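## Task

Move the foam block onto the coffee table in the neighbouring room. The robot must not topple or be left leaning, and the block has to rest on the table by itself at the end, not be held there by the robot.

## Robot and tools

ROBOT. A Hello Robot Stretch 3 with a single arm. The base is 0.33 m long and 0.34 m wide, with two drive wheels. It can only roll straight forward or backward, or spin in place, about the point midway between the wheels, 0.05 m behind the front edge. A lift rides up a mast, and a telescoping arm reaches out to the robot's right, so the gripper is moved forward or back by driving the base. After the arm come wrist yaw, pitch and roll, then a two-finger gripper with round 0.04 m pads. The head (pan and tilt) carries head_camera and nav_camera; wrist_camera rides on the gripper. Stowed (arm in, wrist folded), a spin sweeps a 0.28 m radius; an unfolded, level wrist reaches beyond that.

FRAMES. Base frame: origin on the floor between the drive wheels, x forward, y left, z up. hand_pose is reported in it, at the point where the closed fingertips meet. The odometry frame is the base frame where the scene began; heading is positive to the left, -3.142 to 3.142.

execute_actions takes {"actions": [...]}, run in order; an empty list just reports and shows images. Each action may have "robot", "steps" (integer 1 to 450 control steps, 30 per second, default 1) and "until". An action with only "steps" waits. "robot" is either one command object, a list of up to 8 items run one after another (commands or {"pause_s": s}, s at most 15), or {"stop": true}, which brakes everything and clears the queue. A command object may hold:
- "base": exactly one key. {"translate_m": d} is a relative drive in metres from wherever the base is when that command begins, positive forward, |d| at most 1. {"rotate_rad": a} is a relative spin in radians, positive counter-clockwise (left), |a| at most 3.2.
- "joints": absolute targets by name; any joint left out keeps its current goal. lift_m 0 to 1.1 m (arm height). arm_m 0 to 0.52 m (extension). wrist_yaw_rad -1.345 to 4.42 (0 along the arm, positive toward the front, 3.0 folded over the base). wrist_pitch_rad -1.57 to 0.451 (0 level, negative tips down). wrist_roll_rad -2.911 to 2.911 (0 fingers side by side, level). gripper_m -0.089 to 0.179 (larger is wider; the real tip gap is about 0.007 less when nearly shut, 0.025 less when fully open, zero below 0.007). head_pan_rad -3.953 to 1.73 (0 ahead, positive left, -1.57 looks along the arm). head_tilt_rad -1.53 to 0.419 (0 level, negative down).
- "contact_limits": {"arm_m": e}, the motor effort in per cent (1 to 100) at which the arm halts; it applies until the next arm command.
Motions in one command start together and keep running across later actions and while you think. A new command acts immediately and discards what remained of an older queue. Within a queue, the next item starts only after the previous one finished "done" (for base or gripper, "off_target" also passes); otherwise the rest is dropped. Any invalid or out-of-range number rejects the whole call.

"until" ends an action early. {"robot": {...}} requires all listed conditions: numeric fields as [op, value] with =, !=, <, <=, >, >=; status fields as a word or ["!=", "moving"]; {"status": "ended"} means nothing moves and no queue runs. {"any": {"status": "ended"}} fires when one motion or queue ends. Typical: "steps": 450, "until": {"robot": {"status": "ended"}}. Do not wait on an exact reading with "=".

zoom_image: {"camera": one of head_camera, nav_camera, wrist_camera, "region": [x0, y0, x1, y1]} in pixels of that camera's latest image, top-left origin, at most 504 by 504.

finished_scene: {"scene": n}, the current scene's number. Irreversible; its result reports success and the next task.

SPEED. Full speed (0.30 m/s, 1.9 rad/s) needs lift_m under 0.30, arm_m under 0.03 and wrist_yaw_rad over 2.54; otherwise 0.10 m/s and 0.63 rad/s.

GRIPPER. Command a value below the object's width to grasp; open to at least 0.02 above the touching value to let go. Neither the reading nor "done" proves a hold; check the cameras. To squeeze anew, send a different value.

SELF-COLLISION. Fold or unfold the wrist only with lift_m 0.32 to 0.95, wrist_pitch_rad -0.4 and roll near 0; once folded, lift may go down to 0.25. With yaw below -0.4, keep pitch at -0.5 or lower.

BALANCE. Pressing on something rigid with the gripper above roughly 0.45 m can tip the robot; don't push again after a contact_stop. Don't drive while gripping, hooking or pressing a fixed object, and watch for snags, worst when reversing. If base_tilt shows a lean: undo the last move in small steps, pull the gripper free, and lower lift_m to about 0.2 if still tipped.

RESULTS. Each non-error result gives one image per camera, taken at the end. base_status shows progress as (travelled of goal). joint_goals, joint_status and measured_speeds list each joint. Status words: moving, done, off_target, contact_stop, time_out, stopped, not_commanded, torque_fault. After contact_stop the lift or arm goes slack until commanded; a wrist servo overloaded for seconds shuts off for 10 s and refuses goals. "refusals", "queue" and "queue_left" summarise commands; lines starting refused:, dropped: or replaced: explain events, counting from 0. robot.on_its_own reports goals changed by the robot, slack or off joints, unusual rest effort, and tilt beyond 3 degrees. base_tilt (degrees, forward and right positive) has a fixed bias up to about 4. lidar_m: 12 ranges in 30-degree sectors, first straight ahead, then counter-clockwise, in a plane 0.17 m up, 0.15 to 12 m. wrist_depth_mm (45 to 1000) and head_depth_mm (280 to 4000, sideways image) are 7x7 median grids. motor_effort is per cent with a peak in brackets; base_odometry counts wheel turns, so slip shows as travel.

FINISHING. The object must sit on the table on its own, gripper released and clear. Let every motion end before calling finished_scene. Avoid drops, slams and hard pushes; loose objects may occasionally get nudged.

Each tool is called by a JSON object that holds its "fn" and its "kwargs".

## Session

{"fn": "execute_actions", "kwargs": {"actions": []}}

Scene clock: 0.00 s.
robot.base_odometry: x=+0.000 y=+0.000 heading=+0.000 (m, m, rad; robot's odometry frame)
robot.turned_by_wheels: +0.000 (rad since the last result)
robot.turned_by_imu: +0.000 (rad since the last result)
robot.base_tilt: forward=-1.9 right=+0.5 (deg)
robot.lidar_m: 0.98 0.95 1.00 1.42 3.09 2.12 1.38 1.56 0.94 0.71 0.69 0.73
robot.head_depth_mm: 882 891 899 910 915 930 939 / 1009 1020 1032 1043 1060 1075 1085 / 1070 1067 1067 1070 1069 1069 1076 / 1014 1016 1014 1014 1011 1013 1014 / 963 962 963 963 963 967 966 / 913 918 918 919 920 920 916 / 874 874 877 875 875 879 880
robot.base_status: not_commanded
robot.joint_positions: lift_m=+0.529 arm_m=+0.002 wrist_yaw_rad=+2.879 wrist_pitch_rad=-0.577 wrist_roll_rad=+0.013 gripper_m=+0.037 head_pan_rad=+0.016 head_tilt_rad=-0.008
robot.joint_goals: lift_m=+0.529 arm_m=+0.002 wrist_yaw_rad=+2.879 wrist_pitch_rad=-0.577 wrist_roll_rad=+0.013 gripper_m=+0.037 head_pan_rad=+0.016 head_tilt_rad=-0.008
robot.joint_status: lift_m=not_commanded arm_m=not_commanded wrist_yaw_rad=not_commanded wrist_pitch_rad=not_commanded wrist_roll_rad=not_commanded gripper_m=not_commanded head_pan_rad=not_commanded head_tilt_rad=not_commanded
robot.measured_speeds: translate_m=+0.000 rotate_rad=+0.000 lift_m=+0.000 arm_m=+0.000 wrist_yaw_rad=+0.000 wrist_pitch_rad=+0.000 wrist_roll_rad=+0.000 head_pan_rad=+0.000 head_tilt_rad=+0.000
robot: refusals=0 queue=idle queue_left=0
robot.motor_effort: left_wheel=-1 right_wheel=+1 lift_m=+23 arm_m=+1 wrist_yaw_rad=+0 wrist_pitch_rad=+3 wrist_roll_rad=+0 gripper_m=+0 head_pan_rad=-1 head_tilt_rad=+1 (%)
robot.hand_pose: x=+0.0310 y=+0.0477 z=+0.5074 quat_wxyz=(+0.289, +0.702, +0.109, +0.641) (m; robot's base frame)
robot.wrist_depth_mm: - - - - - 830 704 / - - - - - 905 736 / - - - - - 939 797 / 934 918 926 928 945 913 837 / 781 - 800 807 813 814 805 / 694 689 - 697 709 707 700 / 619 617 - 628 624 637 631
pictures: head_camera (sideways: a quarter turn clockwise sets it upright), nav_camera (sideways: a quarter turn counterclockwise sets it upright), wrist_camera
Images, in order (width x height): head_camera 896x504, nav_camera 672x504, wrist_camera 644x364.

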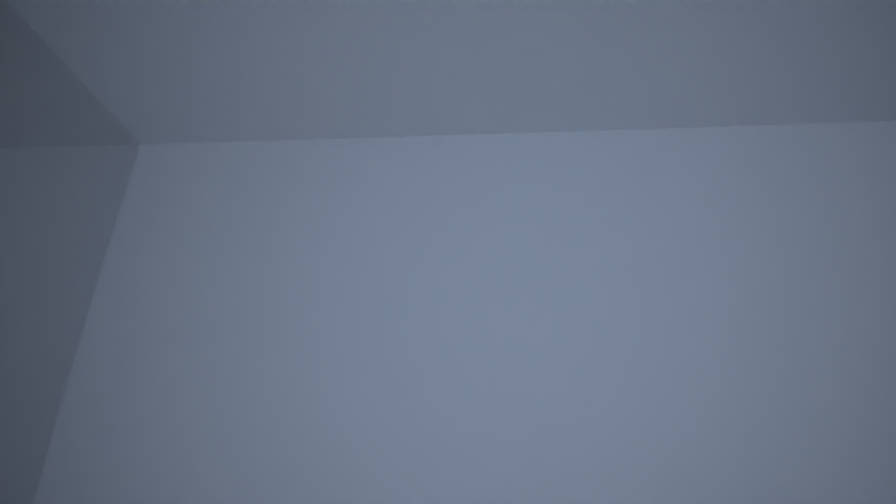

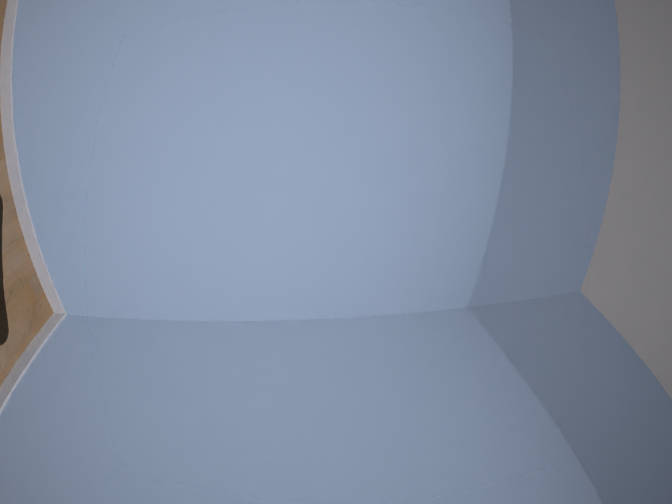

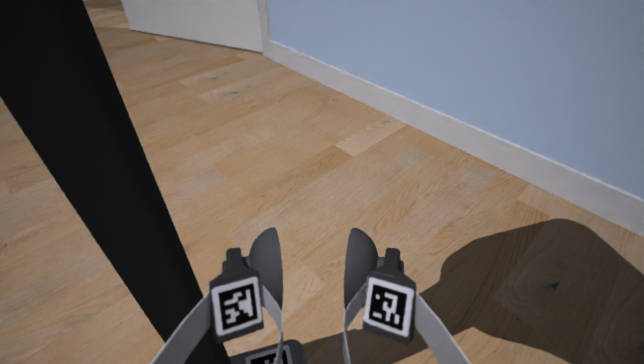

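{"fn": "execute_actions", "kwargs": {"actions": [{"robot":[{"joints":{"head_tilt_rad":-0.5,"lift_m":0.28,"wrist_pitch_rad":-0.4,"head_pan_rad":0.6}},{"base":{"rotate_rad":2.05}}],"steps":450,"until":{"robot":{"status":"ended"}}}]}}

Scene clock: 7.77 s.
robot.base_odometry: x=+0.000 y=+0.000 heading=+2.050 (m, m, rad; robot's odometry frame)
robot.turned_by_wheels: +2.050 (rad since the last result)
robot.turned_by_imu: +2.061 (rad since the last result)
robot.base_tilt: forward=-2.0 right=+0.3 (deg)
robot.lidar_m: 3.05 2.21 1.37 1.56 0.98 0.72 0.69 0.72 0.98 0.95 0.99 1.36
robot.head_depth_mm: 2567 2760 3021 2580 1927 1549 1295 / 2736 2930 3135 2580 1926 1548 1296 / 2776 3043 3228 2585 1939 1561 1303 / 2409 2599 2779 2611 1952 1561 1301 / 2103 2238 2401 2527 1963 1571 1315 / 1890 2000 1972 2235 1971 1582 1320 / 1702 1788 1127 1479 1754 1582 1327
robot.base_status: done (rotate_rad +2.0499 of +2.0500)
robot.joint_positions: lift_m=+0.280 arm_m=+0.002 wrist_yaw_rad=+2.879 wrist_pitch_rad=-0.421 wrist_roll_rad=+0.013 gripper_m=+0.037 head_pan_rad=+0.593 head_tilt_rad=-0.495
robot.joint_goals: lift_m=+0.280 arm_m=+0.002 wrist_yaw_rad=+2.879 wrist_pitch_rad=-0.400 wrist_roll_rad=+0.013 gripper_m=+0.037 head_pan_rad=+0.600 head_tilt_rad=-0.500
robot.joint_status: lift_m=done arm_m=not_commanded wrist_yaw_rad=not_commanded wrist_pitch_rad=done wrist_roll_rad=not_commanded gripper_m=not_commanded head_pan_rad=done head_tilt_rad=done
robot.measured_speeds: translate_m=+0.000 rotate_rad=+0.000 lift_m=+0.000 arm_m=+0.000 wrist_yaw_rad=+0.000 wrist_pitch_rad=+0.000 wrist_roll_rad=+0.000 head_pan_rad=+0.000 head_tilt_rad=+0.000
robot: refusals=0 queue=done queue_left=0
robot.motor_effort: left_wheel=-1(6) right_wheel=+2(9) lift_m=+20(23) arm_m=+1(1) wrist_yaw_rad=+0(0) wrist_pitch_rad=+7(6) wrist_roll_rad=+0(0) gripper_m=+0(0) head_pan_rad=+3(35) head_tilt_rad=-3(22) (%)
robot.hand_pose: x=+0.0368 y=+0.0693 z=+0.2921 quat_wxyz=(+0.238, +0.709, +0.055, +0.662) (m; robot's base frame)
robot.wrist_depth_mm: - - - - - - - / - - - - - - - / - 975 974 - - - - / - 737 742 737 760 771 749 / 582 604 598 612 609 601 620 / 499 - 530 507 521 511 514 / 440 - - 436 424 437 439
pictures: head_camera (sideways: a quarter turn clockwise sets it upright), nav_camera (sideways: a quarter turn counterclockwise sets it upright), wrist_camera
Images, in order (width x height): head_camera 896x504, nav_camera 672x504, wrist_camera 644x364.

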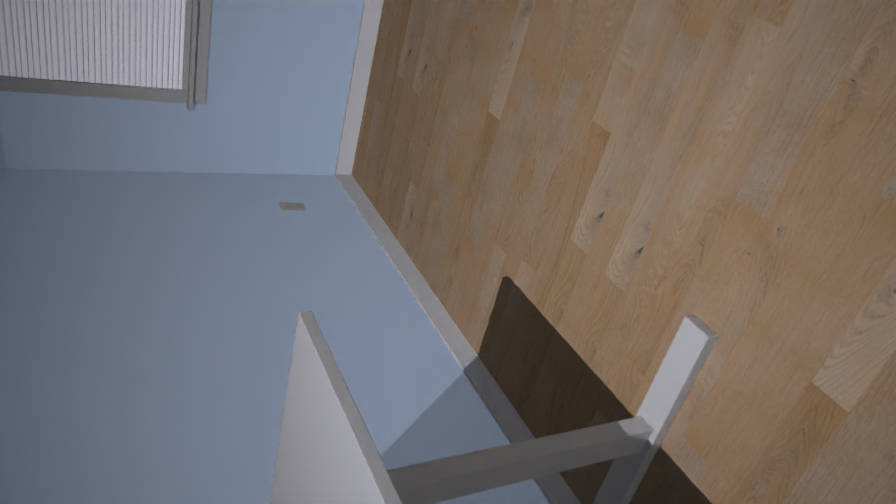

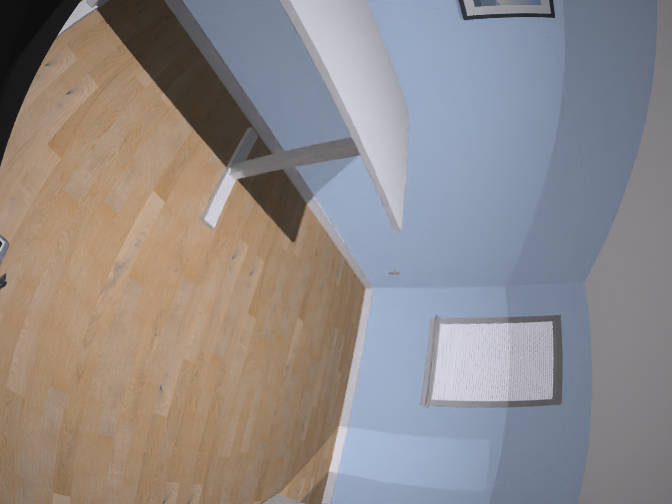

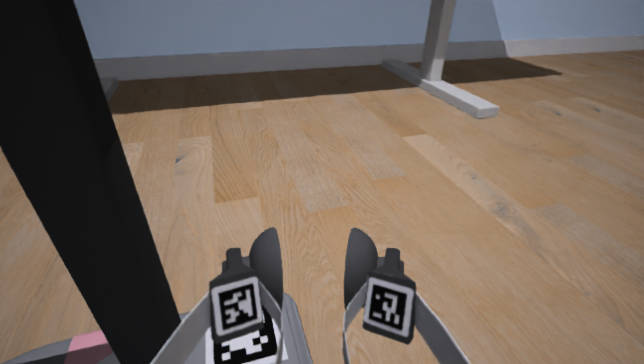

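{"fn": "execute_actions", "kwargs": {"actions": [{"robot":[{"joints":{"head_pan_rad":0.1,"head_tilt_rad":-0.4},"base":{"rotate_rad":1.57}}],"steps":450,"until":{"robot":{"status":"ended"}}}]}}

Scene clock: 13.93 s.
robot.base_odometry: x=+0.000 y=+0.000 heading=-2.663 (m, m, rad; robot's odometry frame)
robot.turned_by_wheels: +1.570 (rad since the last result)
robot.turned_by_imu: +1.578 (rad since the last result)
robot.base_tilt: forward=-1.9 right=+0.4 (deg)
robot.lidar_m: 1.56 0.98 0.72 0.69 0.71 0.98 0.95 0.98 1.35 3.04 2.23 1.37
robot.head_depth_mm: 1267 1366 1410 887 1733 1669 1372 / 1278 1380 1441 899 1762 1686 1382 / 1287 1400 1448 906 1784 1699 1388 / 1311 1412 1473 917 1807 1718 1391 / 1328 1424 1489 925 1823 1708 1392 / 1336 1437 1498 940 1408 1566 1370 / 1360 1451 1516 946 1632 1604 1406
robot.base_status: done (rotate_rad +1.5699 of +1.5700)
robot.joint_positions: lift_m=+0.280 arm_m=+0.002 wrist_yaw_rad=+2.879 wrist_pitch_rad=-0.421 wrist_roll_rad=+0.013 gripper_m=+0.037 head_pan_rad=+0.107 head_tilt_rad=-0.408
robot.joint_goals: lift_m=+0.280 arm_m=+0.002 wrist_yaw_rad=+2.879 wrist_pitch_rad=-0.400 wrist_roll_rad=+0.013 gripper_m=+0.037 head_pan_rad=+0.100 head_tilt_rad=-0.400
robot.joint_status: lift_m=done arm_m=not_commanded wrist_yaw_rad=not_commanded wrist_pitch_rad=done wrist_roll_rad=not_commanded gripper_m=not_commanded head_pan_rad=done head_tilt_rad=done
robot.measured_speeds: translate_m=+0.000 rotate_rad=+0.000 lift_m=+0.000 arm_m=+0.000 wrist_yaw_rad=+0.000 wrist_pitch_rad=+0.000 wrist_roll_rad=+0.000 head_pan_rad=+0.000 head_tilt_rad=+0.000
robot: refusals=0 queue=done queue_left=0
robot.motor_effort: left_wheel=-2(7) right_wheel=+2(8) lift_m=+21(21) arm_m=+1(0) wrist_yaw_rad=+0(0) wrist_pitch_rad=+6(6) wrist_roll_rad=+0(0) gripper_m=+0(0) head_pan_rad=-3(33) head_tilt_rad=+3(16) (%)
robot.hand_pose: x=+0.0368 y=+0.0693 z=+0.2921 quat_wxyz=(+0.238, +0.709, +0.055, +0.662) (m; robot's base frame)
robot.wrist_depth_mm: - 603 631 700 749 817 870 / - 642 685 731 804 911 - / - 675 736 795 885 940 - / - 726 750 745 756 774 733 / 573 616 593 607 604 604 611 / 501 - 516 506 512 503 513 / 442 - - 429 428 440 435
pictures: head_camera (sideways: a quarter turn clockwise sets it upright), nav_camera (sideways: a quarter turn counterclockwise sets it upright), wrist_camera
Images, in order (width x height): head_camera 896x504, nav_camera 672x504, wrist_camera 644x364.

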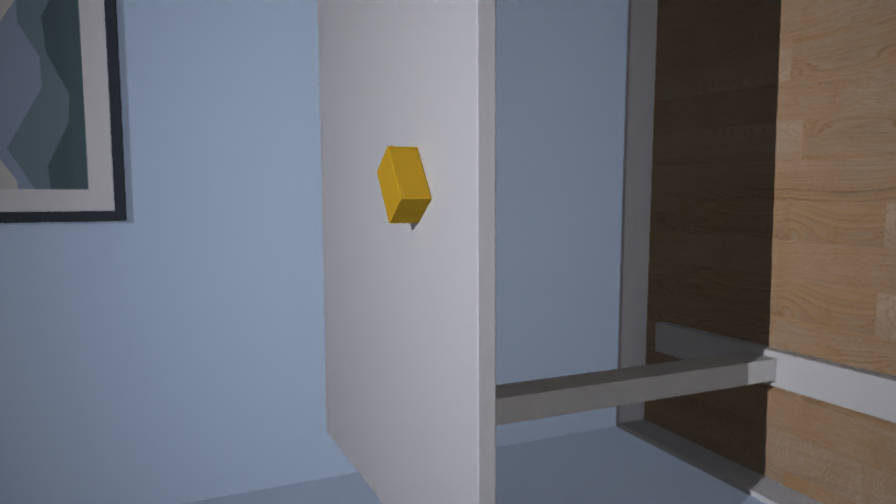

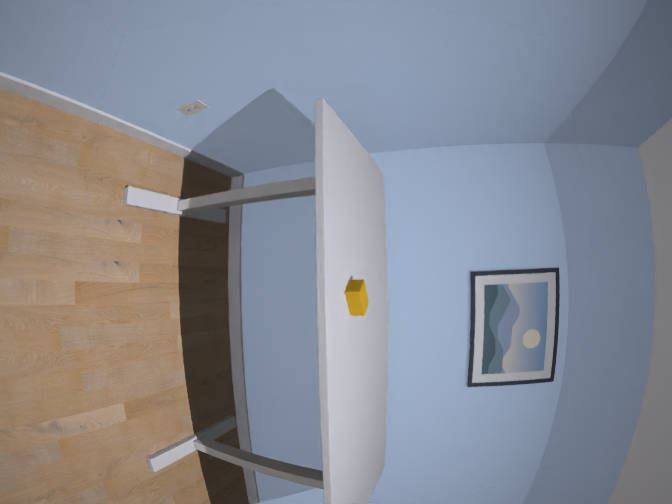

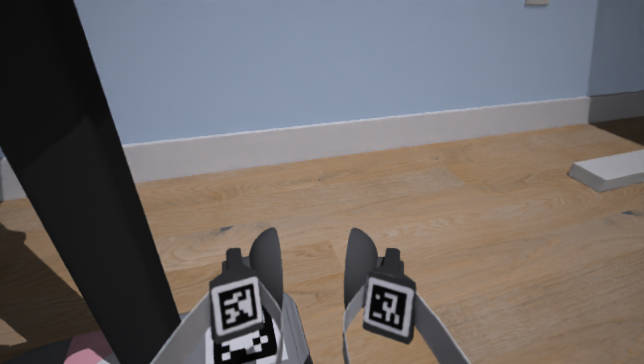

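{"fn": "execute_actions", "kwargs": {"actions": [{"robot":[{"base":{"translate_m":0.3}},{"base":{"rotate_rad":1.57}},{"joints":{"head_pan_rad":-1.57,"head_tilt_rad":-0.6,"lift_m":0.94}},{"joints":{"wrist_yaw_rad":0,"gripper_m":0.17}},{"joints":{"lift_m":1.06}},{"joints":{"arm_m":0.15}}],"steps":450,"until":{"robot":{"status":"ended"}}},{"steps":200,"until":{"robot":{"status":"ended"}}}]}}

Scene clock: 35.73 s.
robot.base_odometry: x=-0.266 y=-0.138 heading=-1.094 (m, m, rad; robot's odometry frame)
robot.turned_by_wheels: +1.570 (rad since the last result)
robot.turned_by_imu: +1.580 (rad since the last result)
robot.base_tilt: forward=-1.9 right=+0.4 (deg)
robot.lidar_m: 0.69 0.72 0.98 1.25 1.30 1.78 3.04 1.15 1.15 1.26 0.88 0.71
robot.head_depth_mm: - - - 589 1631 1429 1213 / - - - 592 1640 1443 1225 / 1042 - - 555 1642 1441 1236 / 1043 1137 882 580 1649 1453 1238 / 1054 1140 887 607 1642 1458 1239 / 1053 1141 847 614 1639 1464 1247 / 1053 1143 858 616 1066 1301 1227
robot.base_status: done (rotate_rad +1.5699 of +1.5700)
robot.joint_positions: lift_m=+1.060 arm_m=+0.150 wrist_yaw_rad=+0.001 wrist_pitch_rad=-0.420 wrist_roll_rad=+0.013 gripper_m=+0.170 head_pan_rad=-1.563 head_tilt_rad=-0.593
robot.joint_goals: lift_m=+1.060 arm_m=+0.150 wrist_yaw_rad=+0.000 wrist_pitch_rad=-0.400 wrist_roll_rad=+0.013 gripper_m=+0.170 head_pan_rad=-1.570 head_tilt_rad=-0.600
robot.joint_status: lift_m=done arm_m=done wrist_yaw_rad=done wrist_pitch_rad=done wrist_roll_rad=not_commanded gripper_m=done head_pan_rad=done head_tilt_rad=done
robot.measured_speeds: translate_m=+0.000 rotate_rad=+0.000 lift_m=+0.000 arm_m=+0.000 wrist_yaw_rad=+0.000 wrist_pitch_rad=+0.000 wrist_roll_rad=+0.000 head_pan_rad=+0.000 head_tilt_rad=+0.000
robot: refusals=0 queue=done queue_left=0
robot.motor_effort: left_wheel=-2(7) right_wheel=+3(8) lift_m=+25(27) arm_m=+7(8) wrist_yaw_rad=-1(0) wrist_pitch_rad=+6(6) wrist_roll_rad=+0(0) gripper_m=+0(89) head_pan_rad=-4(45) head_tilt_rad=-2(16) (%)
robot.hand_pose: x=-0.0212 y=-0.5187 z=+1.0721 quat_wxyz=(+0.687, +0.147, -0.696, -0.148) (m; robot's base frame)
robot.wrist_depth_mm: 751 751 755 769 767 777 791 / 788 794 811 817 826 836 811 / 567 552 577 573 584 594 591 / 429 438 440 443 445 451 448 / 347 352 312 315 361 361 362 / 303 297 288 298 302 300 304 / - 254 256 257 259 250 266
pictures: head_camera (sideways: a quarter turn clockwise sets it upright), nav_camera (sideways: a quarter turn counterclockwise sets it upright), wrist_camera
Images, in order (width x height): head_camera 896x504, nav_camera 672x504, wrist_camera 644x364.

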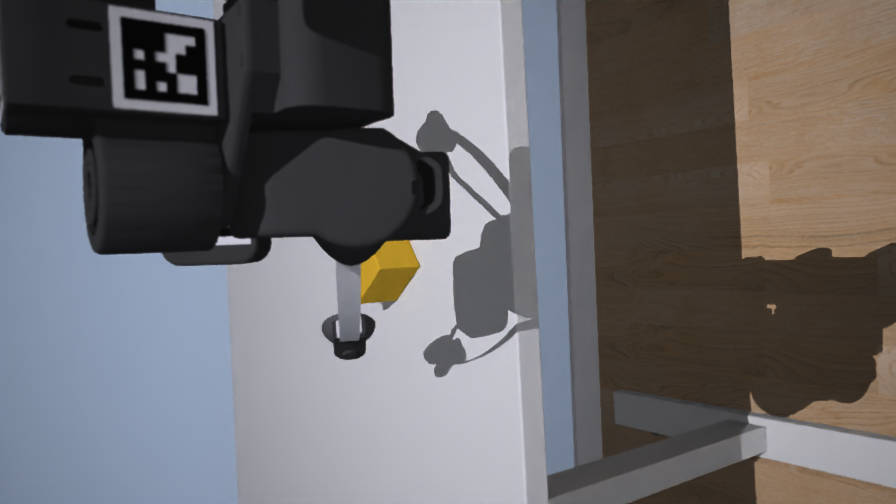

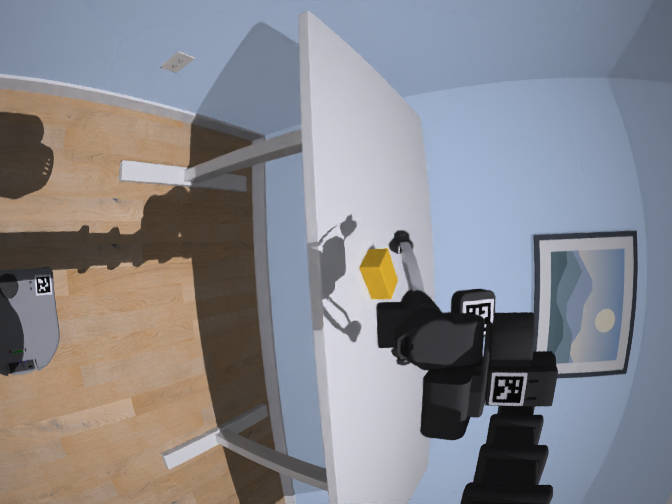

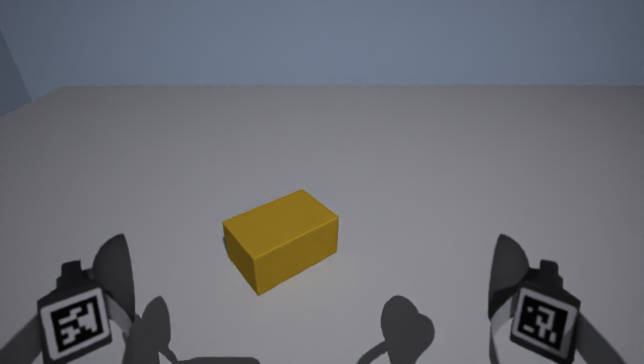

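{"fn": "execute_actions", "kwargs": {"actions": [{"robot":[{"base":{"translate_m":-0.088},"joints":{"arm_m":0.3,"wrist_yaw_rad":0.6,"gripper_m":0.179}},{"joints":{"lift_m":1.03}}],"steps":450,"until":{"robot":{"status":"ended"}}}]}}

Scene clock: 42.87 s.
robot.base_odometry: x=-0.307 y=-0.060 heading=-1.094 (m, m, rad; robot's odometry frame)
robot.turned_by_wheels: +0.000 (rad since the last result)
robot.turned_by_imu: -0.001 (rad since the last result)
robot.base_tilt: forward=-1.9 right=+0.3 (deg)
robot.lidar_m: 0.78 0.81 1.10 1.25 1.30 1.76 2.97 1.80 1.09 1.26 0.92 0.81
robot.head_depth_mm: 1047 - 802 589 1628 1431 1216 / 1031 - 774 593 1638 1438 1226 / 1042 - 742 598 1646 1441 1227 / 1053 - - 602 1662 1447 1233 / 1056 1129 794 605 1644 1459 1235 / 1055 1135 894 611 1636 1472 1248 / 1051 1140 902 615 1639 1380 1247
robot.base_status: done (translate_m -0.0880 of -0.0880)
robot.joint_positions: lift_m=+1.030 arm_m=+0.300 wrist_yaw_rad=+0.598 wrist_pitch_rad=-0.420 wrist_roll_rad=+0.013 gripper_m=+0.179 head_pan_rad=-1.563 head_tilt_rad=-0.593
robot.joint_goals: lift_m=+1.030 arm_m=+0.300 wrist_yaw_rad=+0.600 wrist_pitch_rad=-0.400 wrist_roll_rad=+0.013 gripper_m=+0.179 head_pan_rad=-1.570 head_tilt_rad=-0.600
robot.joint_status: lift_m=done arm_m=done wrist_yaw_rad=done wrist_pitch_rad=done wrist_roll_rad=not_commanded gripper_m=done head_pan_rad=done head_tilt_rad=done
robot.measured_speeds: translate_m=+0.000 rotate_rad=+0.000 lift_m=+0.000 arm_m=+0.000 wrist_yaw_rad=+0.000 wrist_pitch_rad=+0.000 wrist_roll_rad=+0.000 head_pan_rad=+0.000 head_tilt_rad=+0.000
robot: refusals=0 queue=done queue_left=0
robot.motor_effort: left_wheel=-2(6) right_wheel=+2(4) lift_m=+20(25) arm_m=+7(7) wrist_yaw_rad=+1(2) wrist_pitch_rad=+6(6) wrist_roll_rad=+0(0) gripper_m=+1(51) head_pan_rad=-3(3) head_tilt_rad=-3(3) (%)
robot.hand_pose: x=+0.1047 y=-0.6298 z=+1.0423 quat_wxyz=(+0.701, +0.345, -0.622, +0.060) (m; robot's base frame)
robot.wrist_depth_mm: 575 707 844 776 663 586 529 / 594 718 741 745 692 629 558 / 493 502 506 513 501 525 519 / 376 382 383 387 390 391 396 / 306 307 308 314 315 317 321 / - 260 258 206 255 263 265 / - 223 225 177 182 226 234
pictures: head_camera (sideways: a quarter turn clockwise sets it upright), nav_camera (sideways: a quarter turn counterclockwise sets it upright), wrist_camera
Images, in order (width x height): head_camera 896x504, nav_camera 672x504, wrist_camera 644x364.

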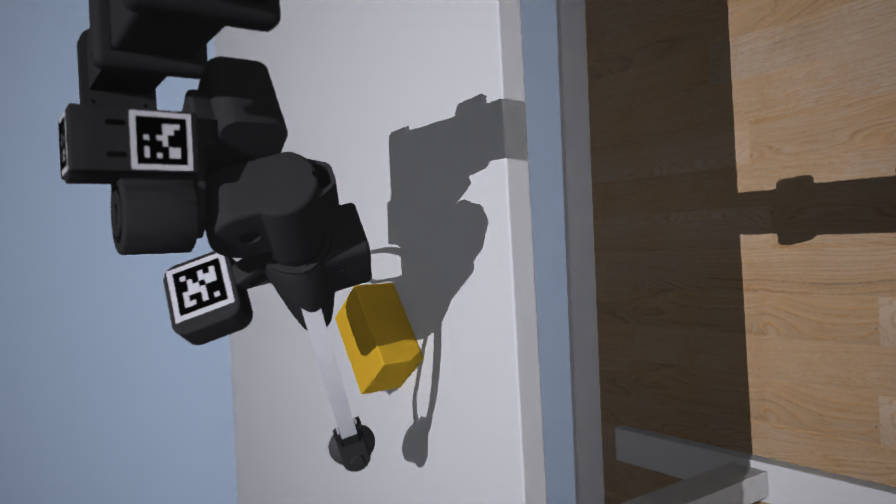

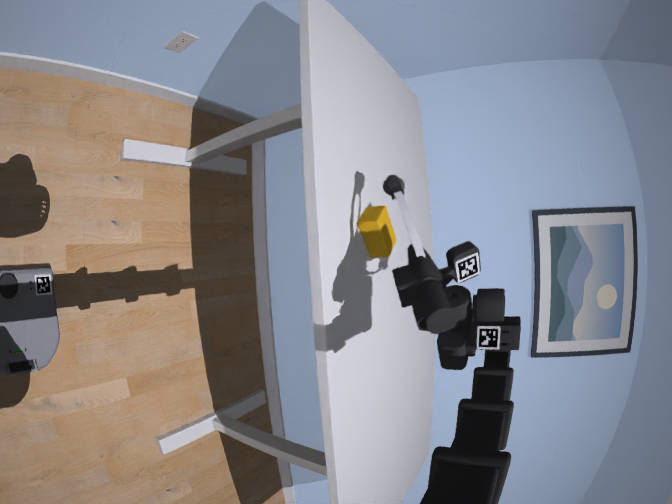

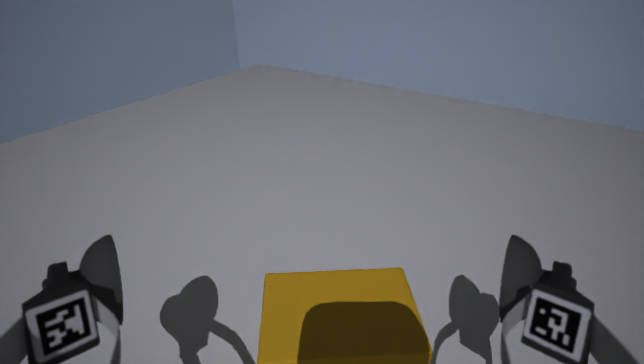

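{"fn": "execute_actions", "kwargs": {"actions": [{"robot":[{"base":{"translate_m":-0.015},"joints":{"lift_m":0.978}}],"steps":450,"until":{"robot":{"status":"ended"}}}]}}

Scene clock: 47.83 s.
robot.base_odometry: x=-0.314 y=-0.047 heading=-1.094 (m, m, rad; robot's odometry frame)
robot.turned_by_wheels: +0.000 (rad since the last result)
robot.turned_by_imu: +0.000 (rad since the last result)
robot.base_tilt: forward=-2.0 right=+0.3 (deg)
robot.lidar_m: 0.79 0.82 1.12 1.25 1.30 1.76 2.96 1.80 1.08 1.26 0.93 0.82
robot.head_depth_mm: 1056 1144 - 587 1627 1429 1224 / 1057 1134 719 593 1644 1438 1225 / 1057 1133 - 588 1645 1447 1231 / 1055 1138 - 578 1656 1454 1238 / 1056 1142 799 605 1651 1451 1244 / 1050 1141 845 590 1646 1461 1244 / 1051 1141 857 614 1642 1433 1245
robot.base_status: done (translate_m -0.0150 of -0.0150)
robot.joint_positions: lift_m=+0.978 arm_m=+0.300 wrist_yaw_rad=+0.598 wrist_pitch_rad=-0.420 wrist_roll_rad=+0.013 gripper_m=+0.179 head_pan_rad=-1.563 head_tilt_rad=-0.593
robot.joint_goals: lift_m=+0.978 arm_m=+0.300 wrist_yaw_rad=+0.600 wrist_pitch_rad=-0.400 wrist_roll_rad=+0.013 gripper_m=+0.179 head_pan_rad=-1.570 head_tilt_rad=-0.600
robot.joint_status: lift_m=done arm_m=done wrist_yaw_rad=done wrist_pitch_rad=done wrist_roll_rad=not_commanded gripper_m=done head_pan_rad=done head_tilt_rad=done
robot.measured_speeds: translate_m=+0.000 rotate_rad=+0.000 lift_m=+0.000 arm_m=+0.000 wrist_yaw_rad=+0.000 wrist_pitch_rad=+0.000 wrist_roll_rad=+0.000 head_pan_rad=+0.000 head_tilt_rad=+0.000
robot: refusals=0 queue=done queue_left=0
robot.motor_effort: left_wheel=-3(5) right_wheel=+3(3) lift_m=+21(20) arm_m=+7(7) wrist_yaw_rad=+1(1) wrist_pitch_rad=+6(6) wrist_roll_rad=+0(0) gripper_m=+0(1) head_pan_rad=-3(4) head_tilt_rad=-2(3) (%)
robot.hand_pose: x=+0.1047 y=-0.6298 z=+0.9903 quat_wxyz=(+0.701, +0.345, -0.622, +0.060) (m; robot's base frame)
robot.wrist_depth_mm: 606 706 849 774 676 604 527 / 589 551 558 560 571 570 549 / 373 378 381 378 387 388 396 / 286 289 290 292 294 297 299 / 232 235 217 170 221 239 240 / - 196 154 152 162 199 201 / - 168 165 166 170 171 176
pictures: head_camera (sideways: a quarter turn clockwise sets it upright), nav_camera (sideways: a quarter turn counterclockwise sets it upright), wrist_camera
Images, in order (width x height): head_camera 896x504, nav_camera 672x504, wrist_camera 644x364.

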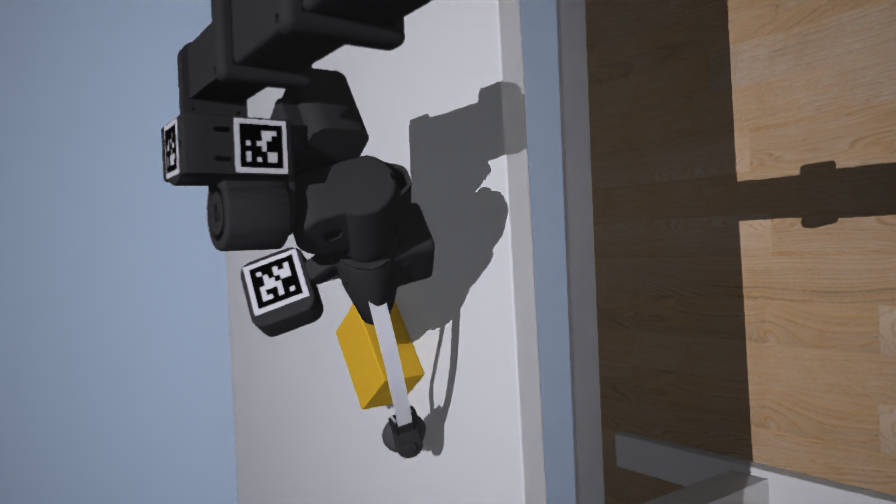

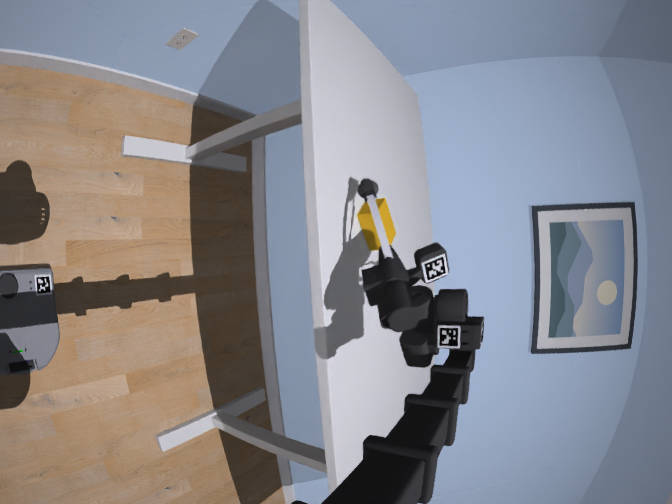

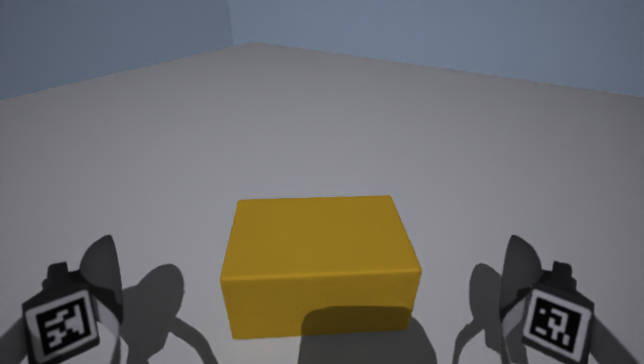

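{"fn": "execute_actions", "kwargs": {"actions": [{"robot":[{"base":{"translate_m":0.008},"joints":{"arm_m":0.31}},{"joints":{"gripper_m":0.05}},{"joints":{"lift_m":1.03,"head_pan_rad":-3.8,"head_tilt_rad":-0.4}},{"joints":{"arm_m":0}}],"steps":450,"until":{"robot":{"status":"ended"}}}]}}

Scene clock: 59.53 s.
robot.base_odometry: x=-0.310 y=-0.054 heading=-1.094 (m, m, rad; robot's odometry frame)
robot.turned_by_wheels: +0.000 (rad since the last result)
robot.turned_by_imu: +0.000 (rad since the last result)
robot.base_tilt: forward=-1.9 right=+0.2 (deg)
robot.lidar_m: 0.79 0.81 1.11 1.25 1.30 1.75 2.97 1.80 1.08 1.26 0.92 0.81
robot.head_depth_mm: 1258 1327 - - - - - / 1358 1412 - - - - - / 1470 - - - - - - / 1555 - - - - - - / 1636 - - - - - - / 1714 - - - - - - / 2540 - - - - - -
robot.base_status: done (translate_m +0.0080 of +0.0080)
robot.joint_positions: lift_m=+1.030 arm_m=+0.002 wrist_yaw_rad=+0.599 wrist_pitch_rad=-0.420 wrist_roll_rad=+0.013 gripper_m=+0.051 head_pan_rad=-3.793 head_tilt_rad=-0.409
robot.joint_goals: lift_m=+1.030 arm_m=+0.000 wrist_yaw_rad=+0.600 wrist_pitch_rad=-0.400 wrist_roll_rad=+0.013 gripper_m=+0.050 head_pan_rad=-3.800 head_tilt_rad=-0.400
robot.joint_status: lift_m=done arm_m=done wrist_yaw_rad=done wrist_pitch_rad=done wrist_roll_rad=not_commanded gripper_m=done head_pan_rad=done head_tilt_rad=done
robot.measured_speeds: translate_m=+0.000 rotate_rad=+0.000 lift_m=+0.000 arm_m=+0.000 wrist_yaw_rad=+0.000 wrist_pitch_rad=+0.000 wrist_roll_rad=+0.000 head_pan_rad=+0.000 head_tilt_rad=+0.000
robot: refusals=0 queue=done queue_left=0
robot.motor_effort: left_wheel=-3(3) right_wheel=+2(5) lift_m=+25(23) arm_m=-5(4) wrist_yaw_rad=+0(1) wrist_pitch_rad=+6(6) wrist_roll_rad=+0(0) gripper_m=-17(96) head_pan_rad=-3(43) head_tilt_rad=+4(19) (%)
robot.hand_pose: x=+0.1049 y=-0.3325 z=+1.0421 quat_wxyz=(+0.701, +0.346, -0.621, +0.061) (m; robot's base frame)
robot.wrist_depth_mm: 578 696 887 - 928 837 735 / 599 714 737 757 754 766 737 / 610 505 505 506 510 520 522 / 642 773 403 389 390 394 392 / 673 861 175 169 307 321 320 / 724 861 140 141 141 265 265 / 740 959 150 148 157 - 241
pictures: head_camera (sideways: a quarter turn clockwise sets it upright), nav_camera (sideways: a quarter turn counterclockwise sets it upright), wrist_camera
Images, in order (width x height): head_camera 896x504, nav_camera 672x504, wrist_camera 644x364.

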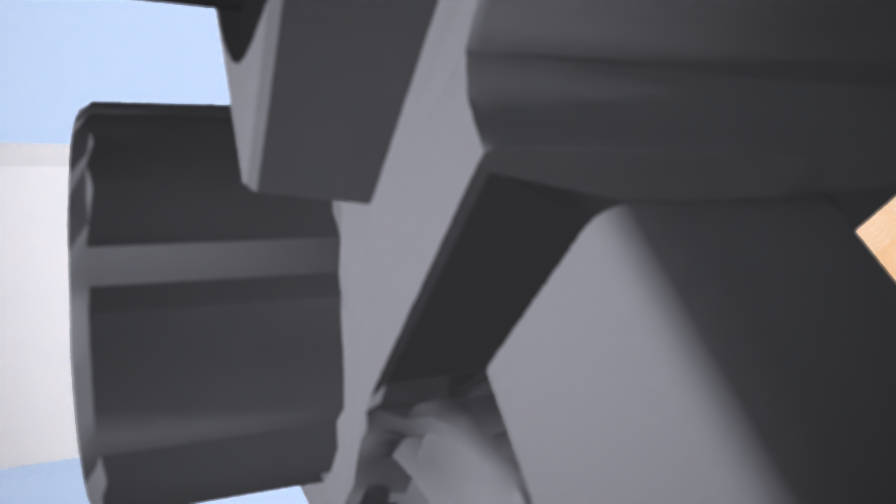

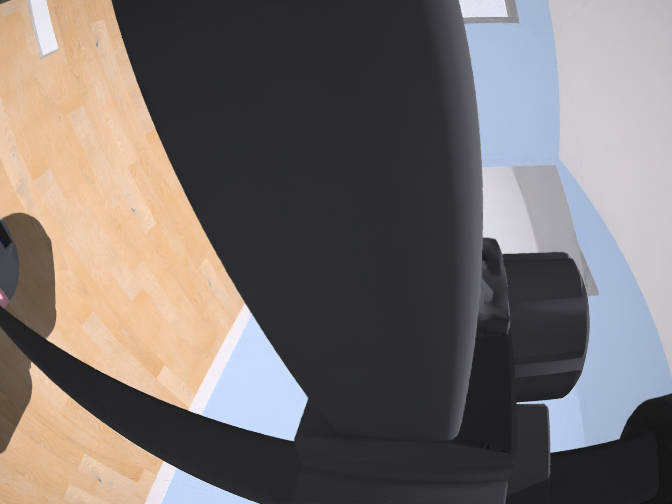

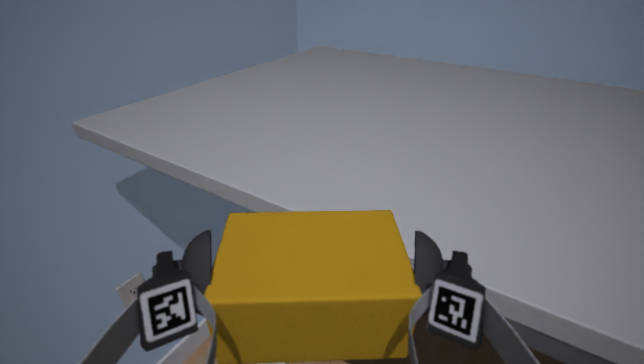

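{"fn": "execute_actions", "kwargs": {"actions": [{"robot":[{"joints":{"wrist_yaw_rad":1.3},"base":{"rotate_rad":-0.19}},{"joints":{"lift_m":0.8,"head_pan_rad":-0.9,"head_tilt_rad":-0.9}},{"joints":{"wrist_yaw_rad":2.65,"lift_m":0.28}},{"base":{"translate_m":-1}},{"base":{"translate_m":-1}},{"base":{"translate_m":-0.4}},{"base":{"rotate_rad":1.76}}],"steps":450,"until":{"robot":{"status":"ended"}}},{"steps":450,"until":{"robot":{"status":"ended"}}}]}}

Scene clock: 90.40 s.
robot.base_odometry: x=-0.990 y=+2.248 heading=+0.476 (m, m, rad; robot's odometry frame)
robot.turned_by_wheels: +1.570 (rad since the last result)
robot.turned_by_imu: +1.557 (rad since the last result)
robot.base_tilt: forward=-2.1 right=+0.3 (deg)
robot.lidar_m: 0.77 0.79 0.64 0.61 0.63 0.85 1.74 1.80 2.06 3.12 0.78 0.52
robot.head_depth_mm: 2062 2215 1878 1586 1384 1228 1109 / 1653 2008 1875 1588 1392 1233 1126 / 1385 1627 1807 1605 1385 1239 1125 / 1136 1287 1472 1536 1408 1247 1121 / 779 828 705 994 1109 1226 1118 / 524 604 660 754 1367 1251 1119 / 473 511 602 1632 1424 1253 1133
robot.base_status: done (rotate_rad +1.7599 of +1.7600)
robot.joint_positions: lift_m=+0.280 arm_m=+0.002 wrist_yaw_rad=+2.648 wrist_pitch_rad=-0.420 wrist_roll_rad=+0.013 gripper_m=+0.051 head_pan_rad=-0.907 head_tilt_rad=-0.889
robot.joint_goals: lift_m=+0.280 arm_m=+0.000 wrist_yaw_rad=+2.650 wrist_pitch_rad=-0.400 wrist_roll_rad=+0.013 gripper_m=+0.050 head_pan_rad=-0.900 head_tilt_rad=-0.900
robot.joint_status: lift_m=done arm_m=done wrist_yaw_rad=done wrist_pitch_rad=done wrist_roll_rad=not_commanded gripper_m=done head_pan_rad=done head_tilt_rad=done
robot.measured_speeds: translate_m=+0.000 rotate_rad=+0.000 lift_m=+0.000 arm_m=+0.000 wrist_yaw_rad=+0.000 wrist_pitch_rad=+0.000 wrist_roll_rad=+0.000 head_pan_rad=+0.000 head_tilt_rad=+0.000
robot: refusals=0 queue=done queue_left=0
robot.motor_effort: left_wheel=-2(6) right_wheel=+3(9) lift_m=+21(25) arm_m=-4(4) wrist_yaw_rad=+1(1) wrist_pitch_rad=+6(6) wrist_roll_rad=+0(0) gripper_m=-16(17) head_pan_rad=+3(44) head_tilt_rad=-4(25) (%)
robot.hand_pose: x=+0.0849 y=+0.0500 z=+0.2923 quat_wxyz=(+0.312, +0.710, -0.028, +0.630) (m; robot's base frame)
robot.wrist_depth_mm: 491 541 605 698 814 707 574 / 506 569 657 755 889 723 594 / 545 597 698 814 897 753 609 / 574 633 706 726 748 717 625 / 571 597 174 169 589 620 595 / 501 506 140 141 141 509 511 / - - 145 149 157 437 441
pictures: head_camera (sideways: a quarter turn clockwise sets it upright), nav_camera (sideways: a quarter turn counterclockwise sets it upright), wrist_camera
Images, in order (width x height): head_camera 896x504, nav_camera 672x504, wrist_camera 644x364.

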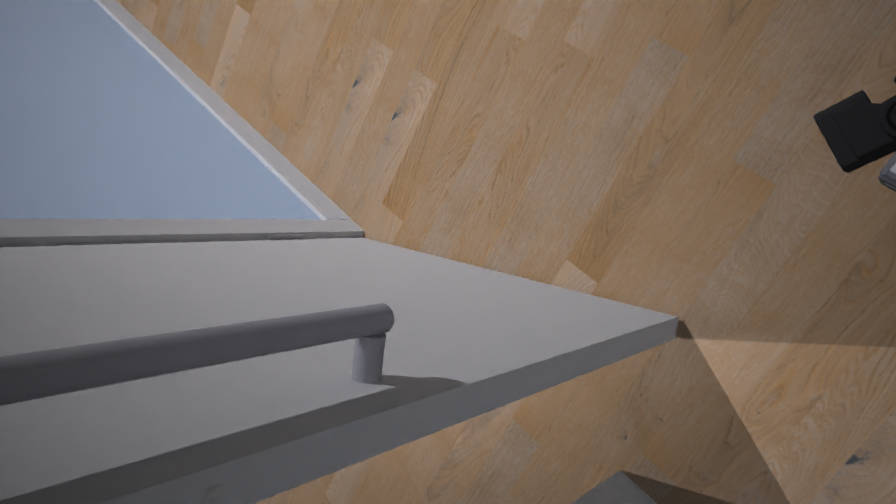

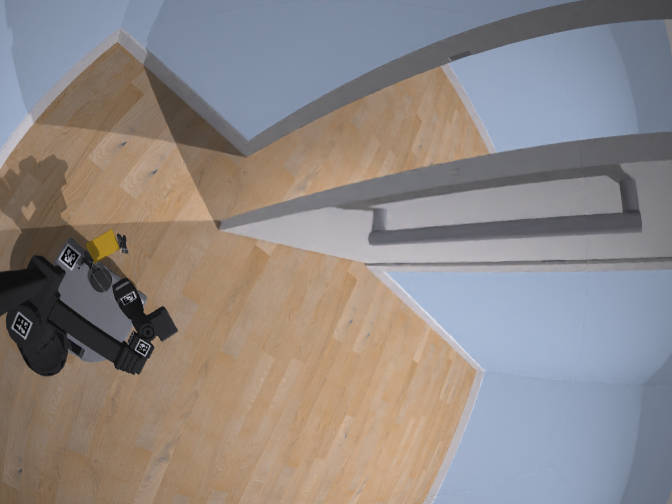

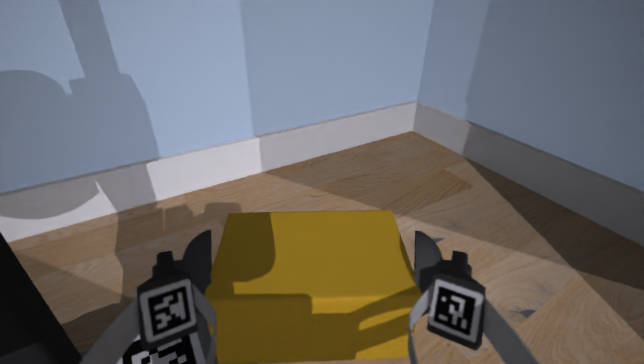

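{"fn": "execute_actions", "kwargs": {"actions": [{"robot":[{"base":{"translate_m":0.6},"joints":{"wrist_yaw_rad":2.85,"head_pan_rad":-1.57,"head_tilt_rad":-1.1}},{"joints":{"arm_m":0.16},"contact_limits":{"arm_m":20}}],"steps":450,"until":{"robot":{"status":"ended"}}}]}}

Scene clock: 103.90 s.
robot.base_odometry: x=-0.457 y=+2.523 heading=+0.476 (m, m, rad; robot's odometry frame)
robot.turned_by_wheels: +0.000 (rad since the last result)
robot.turned_by_imu: +0.005 (rad since the last result)
robot.base_tilt: forward=-1.8 right=+0.1 (deg)
robot.lidar_m: 0.17 0.17 0.23 0.61 0.65 0.87 2.29 2.42 0.33 0.41 0.23 0.18
robot.head_depth_mm: 352 398 461 603 1277 1177 1111 / 406 468 551 674 928 1197 - / 477 564 691 891 1251 1210 - / 577 708 926 1324 1281 1183 1095 / 733 961 1399 1415 1291 1104 1049 / 989 1296 1547 1423 1297 686 666 / 1947 1777 1588 1425 466 484 471
robot.base_status: done (translate_m +0.6000 of +0.6000)
robot.joint_positions: lift_m=+0.280 arm_m=+0.160 wrist_yaw_rad=+2.848 wrist_pitch_rad=-0.420 wrist_roll_rad=+0.013 gripper_m=+0.051 head_pan_rad=-1.564 head_tilt_rad=-1.087
robot.joint_goals: lift_m=+0.280 arm_m=+0.160 wrist_yaw_rad=+2.850 wrist_pitch_rad=-0.400 wrist_roll_rad=+0.013 gripper_m=+0.050 head_pan_rad=-1.570 head_tilt_rad=-1.100
robot.joint_status: lift_m=done arm_m=done wrist_yaw_rad=done wrist_pitch_rad=done wrist_roll_rad=not_commanded gripper_m=done head_pan_rad=done head_tilt_rad=done
robot.measured_speeds: translate_m=+0.000 rotate_rad=+0.000 lift_m=+0.000 arm_m=+0.000 wrist_yaw_rad=+0.000 wrist_pitch_rad=+0.000 wrist_roll_rad=+0.000 head_pan_rad=+0.000 head_tilt_rad=+0.000
robot: refusals=0 queue=done queue_left=0
robot.motor_effort: left_wheel=-2(4) right_wheel=+2(8) lift_m=+21(21) arm_m=+7(12) wrist_yaw_rad=+1(7) wrist_pitch_rad=+6(6) wrist_roll_rad=+0(0) gripper_m=-16(17) head_pan_rad=-2(37) head_tilt_rad=-5(18) (%)
robot.contact_limits: arm_m 20 (drawing in: default 26, maximum 43; extending or still: default 39, maximum 63)
robot.hand_pose: x=+0.0436 y=-0.0900 z=+0.2922 quat_wxyz=(+0.248, +0.710, +0.044, +0.658) (m; robot's base frame)
robot.wrist_depth_mm: 624 668 721 434 256 182 141 / 668 726 774 460 269 190 144 / 704 778 817 504 280 196 148 / 716 714 754 540 293 201 152 / 617 - 166 168 255 206 156 / - - 140 141 142 205 159 / - - 146 148 158 205 151
pictures: head_camera (sideways: a quarter turn clockwise sets it upright), nav_camera (sideways: a quarter turn counterclockwise sets it upright), wrist_camera
Images, in order (width x height): head_camera 896x504, nav_camera 672x504, wrist_camera 644x364.

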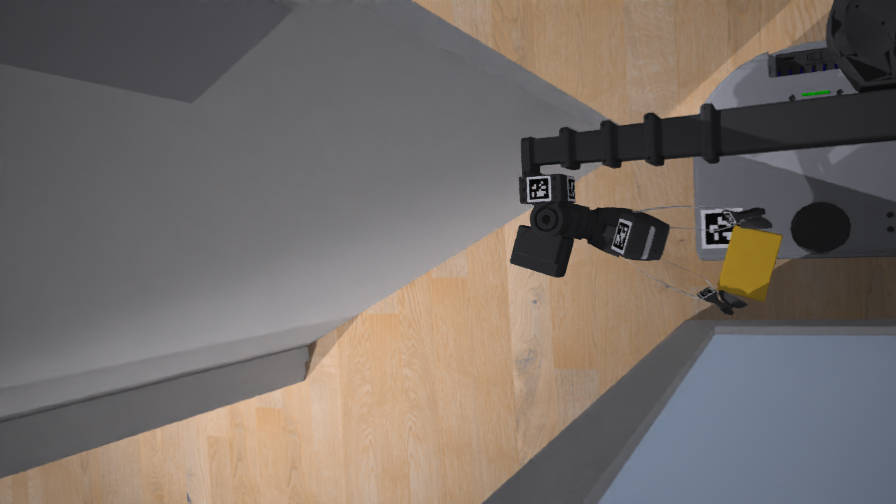

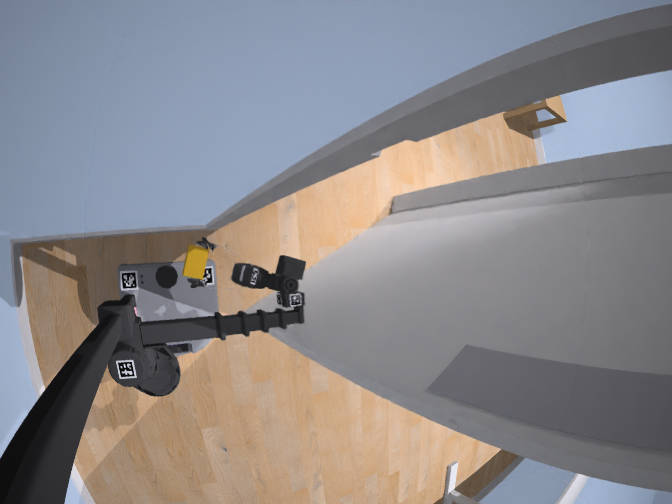

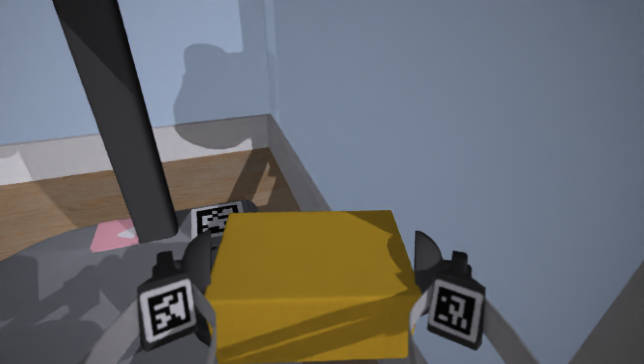

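{"fn": "execute_actions", "kwargs": {"actions": [{"robot":[{"base":{"translate_m":-0.07}},{"base":{"translate_m":-0.28},"joints":{"arm_m":0.5}}],"steps":450,"until":{"robot":{"status":"ended"}}}]}}

Scene clock: 113.17 s.
robot.base_odometry: x=-0.768 y=+2.363 heading=+0.477 (m, m, rad; robot's odometry frame)
robot.turned_by_wheels: +0.000 (rad since the last result)
robot.turned_by_imu: +0.010 (rad since the last result)
robot.base_tilt: forward=-1.9 right=+0.4 (deg)
robot.lidar_m: 0.52 0.54 0.65 0.62 0.64 0.87 1.99 2.07 0.84 0.85 0.99 0.53
robot.head_depth_mm: 813 1661 1530 1397 1271 1176 1110 / 825 995 1294 1389 1281 1199 - / 847 1024 1223 1405 1283 1203 - / 873 1062 1274 1397 1274 1196 1099 / 896 1098 1412 1412 1292 1188 1104 / 925 1137 1478 1419 1300 1190 1107 / 954 1181 1502 1426 1303 1196 1106
robot.base_status: done (translate_m -0.2800 of -0.2800)
robot.joint_positions: lift_m=+0.280 arm_m=+0.500 wrist_yaw_rad=+2.849 wrist_pitch_rad=-0.421 wrist_roll_rad=+0.013 gripper_m=+0.051 head_pan_rad=-1.566 head_tilt_rad=-1.090
robot.joint_goals: lift_m=+0.280 arm_m=+0.500 wrist_yaw_rad=+2.850 wrist_pitch_rad=-0.400 wrist_roll_rad=+0.013 gripper_m=+0.050 head_pan_rad=-1.570 head_tilt_rad=-1.100
robot.joint_status: lift_m=done arm_m=done wrist_yaw_rad=done wrist_pitch_rad=done wrist_roll_rad=not_commanded gripper_m=done head_pan_rad=done head_tilt_rad=done
robot.measured_speeds: translate_m=+0.000 rotate_rad=+0.000 lift_m=+0.000 arm_m=+0.000 wrist_yaw_rad=+0.000 wrist_pitch_rad=+0.000 wrist_roll_rad=+0.000 head_pan_rad=+0.000 head_tilt_rad=+0.000
robot: refusals=0 queue=done queue_left=0
robot.motor_effort: left_wheel=-1(12) right_wheel=+1(31) lift_m=+23(24) arm_m=+7(33) wrist_yaw_rad=+1(1) wrist_pitch_rad=+7(8) wrist_roll_rad=+0(0) gripper_m=-16(17) head_pan_rad=-2(4) head_tilt_rad=-4(5) (%)
robot.hand_pose: x=+0.0433 y=-0.4301 z=+0.2919 quat_wxyz=(+0.248, +0.710, +0.044, +0.658) (m; robot's base frame)
robot.wrist_depth_mm: 858 941 - - 814 581 440 / 921 - - - 835 582 460 / 946 - - - 841 617 505 / - - 752 747 751 613 688 / - - 168 168 575 604 613 / 486 - 140 141 141 514 510 / 432 422 149 148 157 429 437
pictures: head_camera (sideways: a quarter turn clockwise sets it upright), nav_camera (sideways: a quarter turn counterclockwise sets it upright), wrist_camera
Images, in order (width x height): head_camera 896x504, nav_camera 672x504, wrist_camera 644x364.

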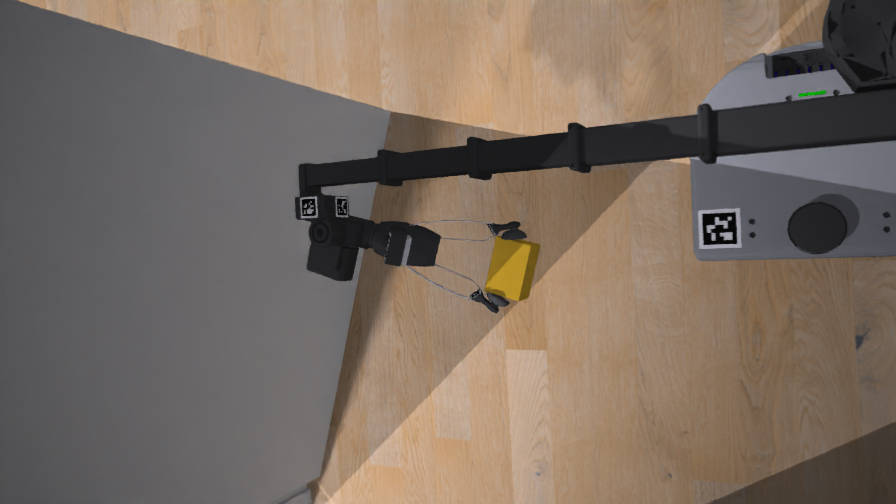

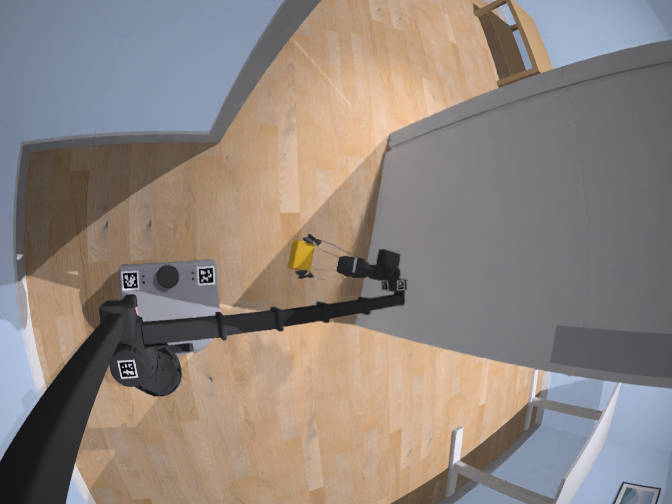

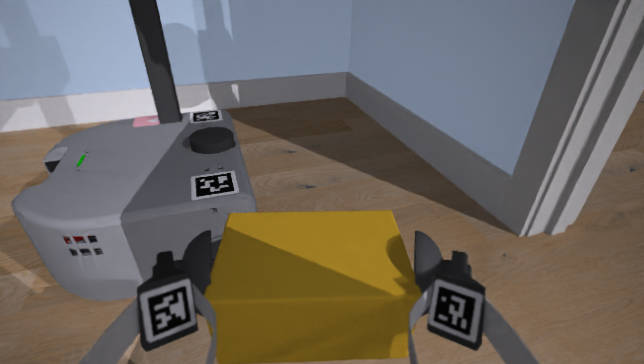

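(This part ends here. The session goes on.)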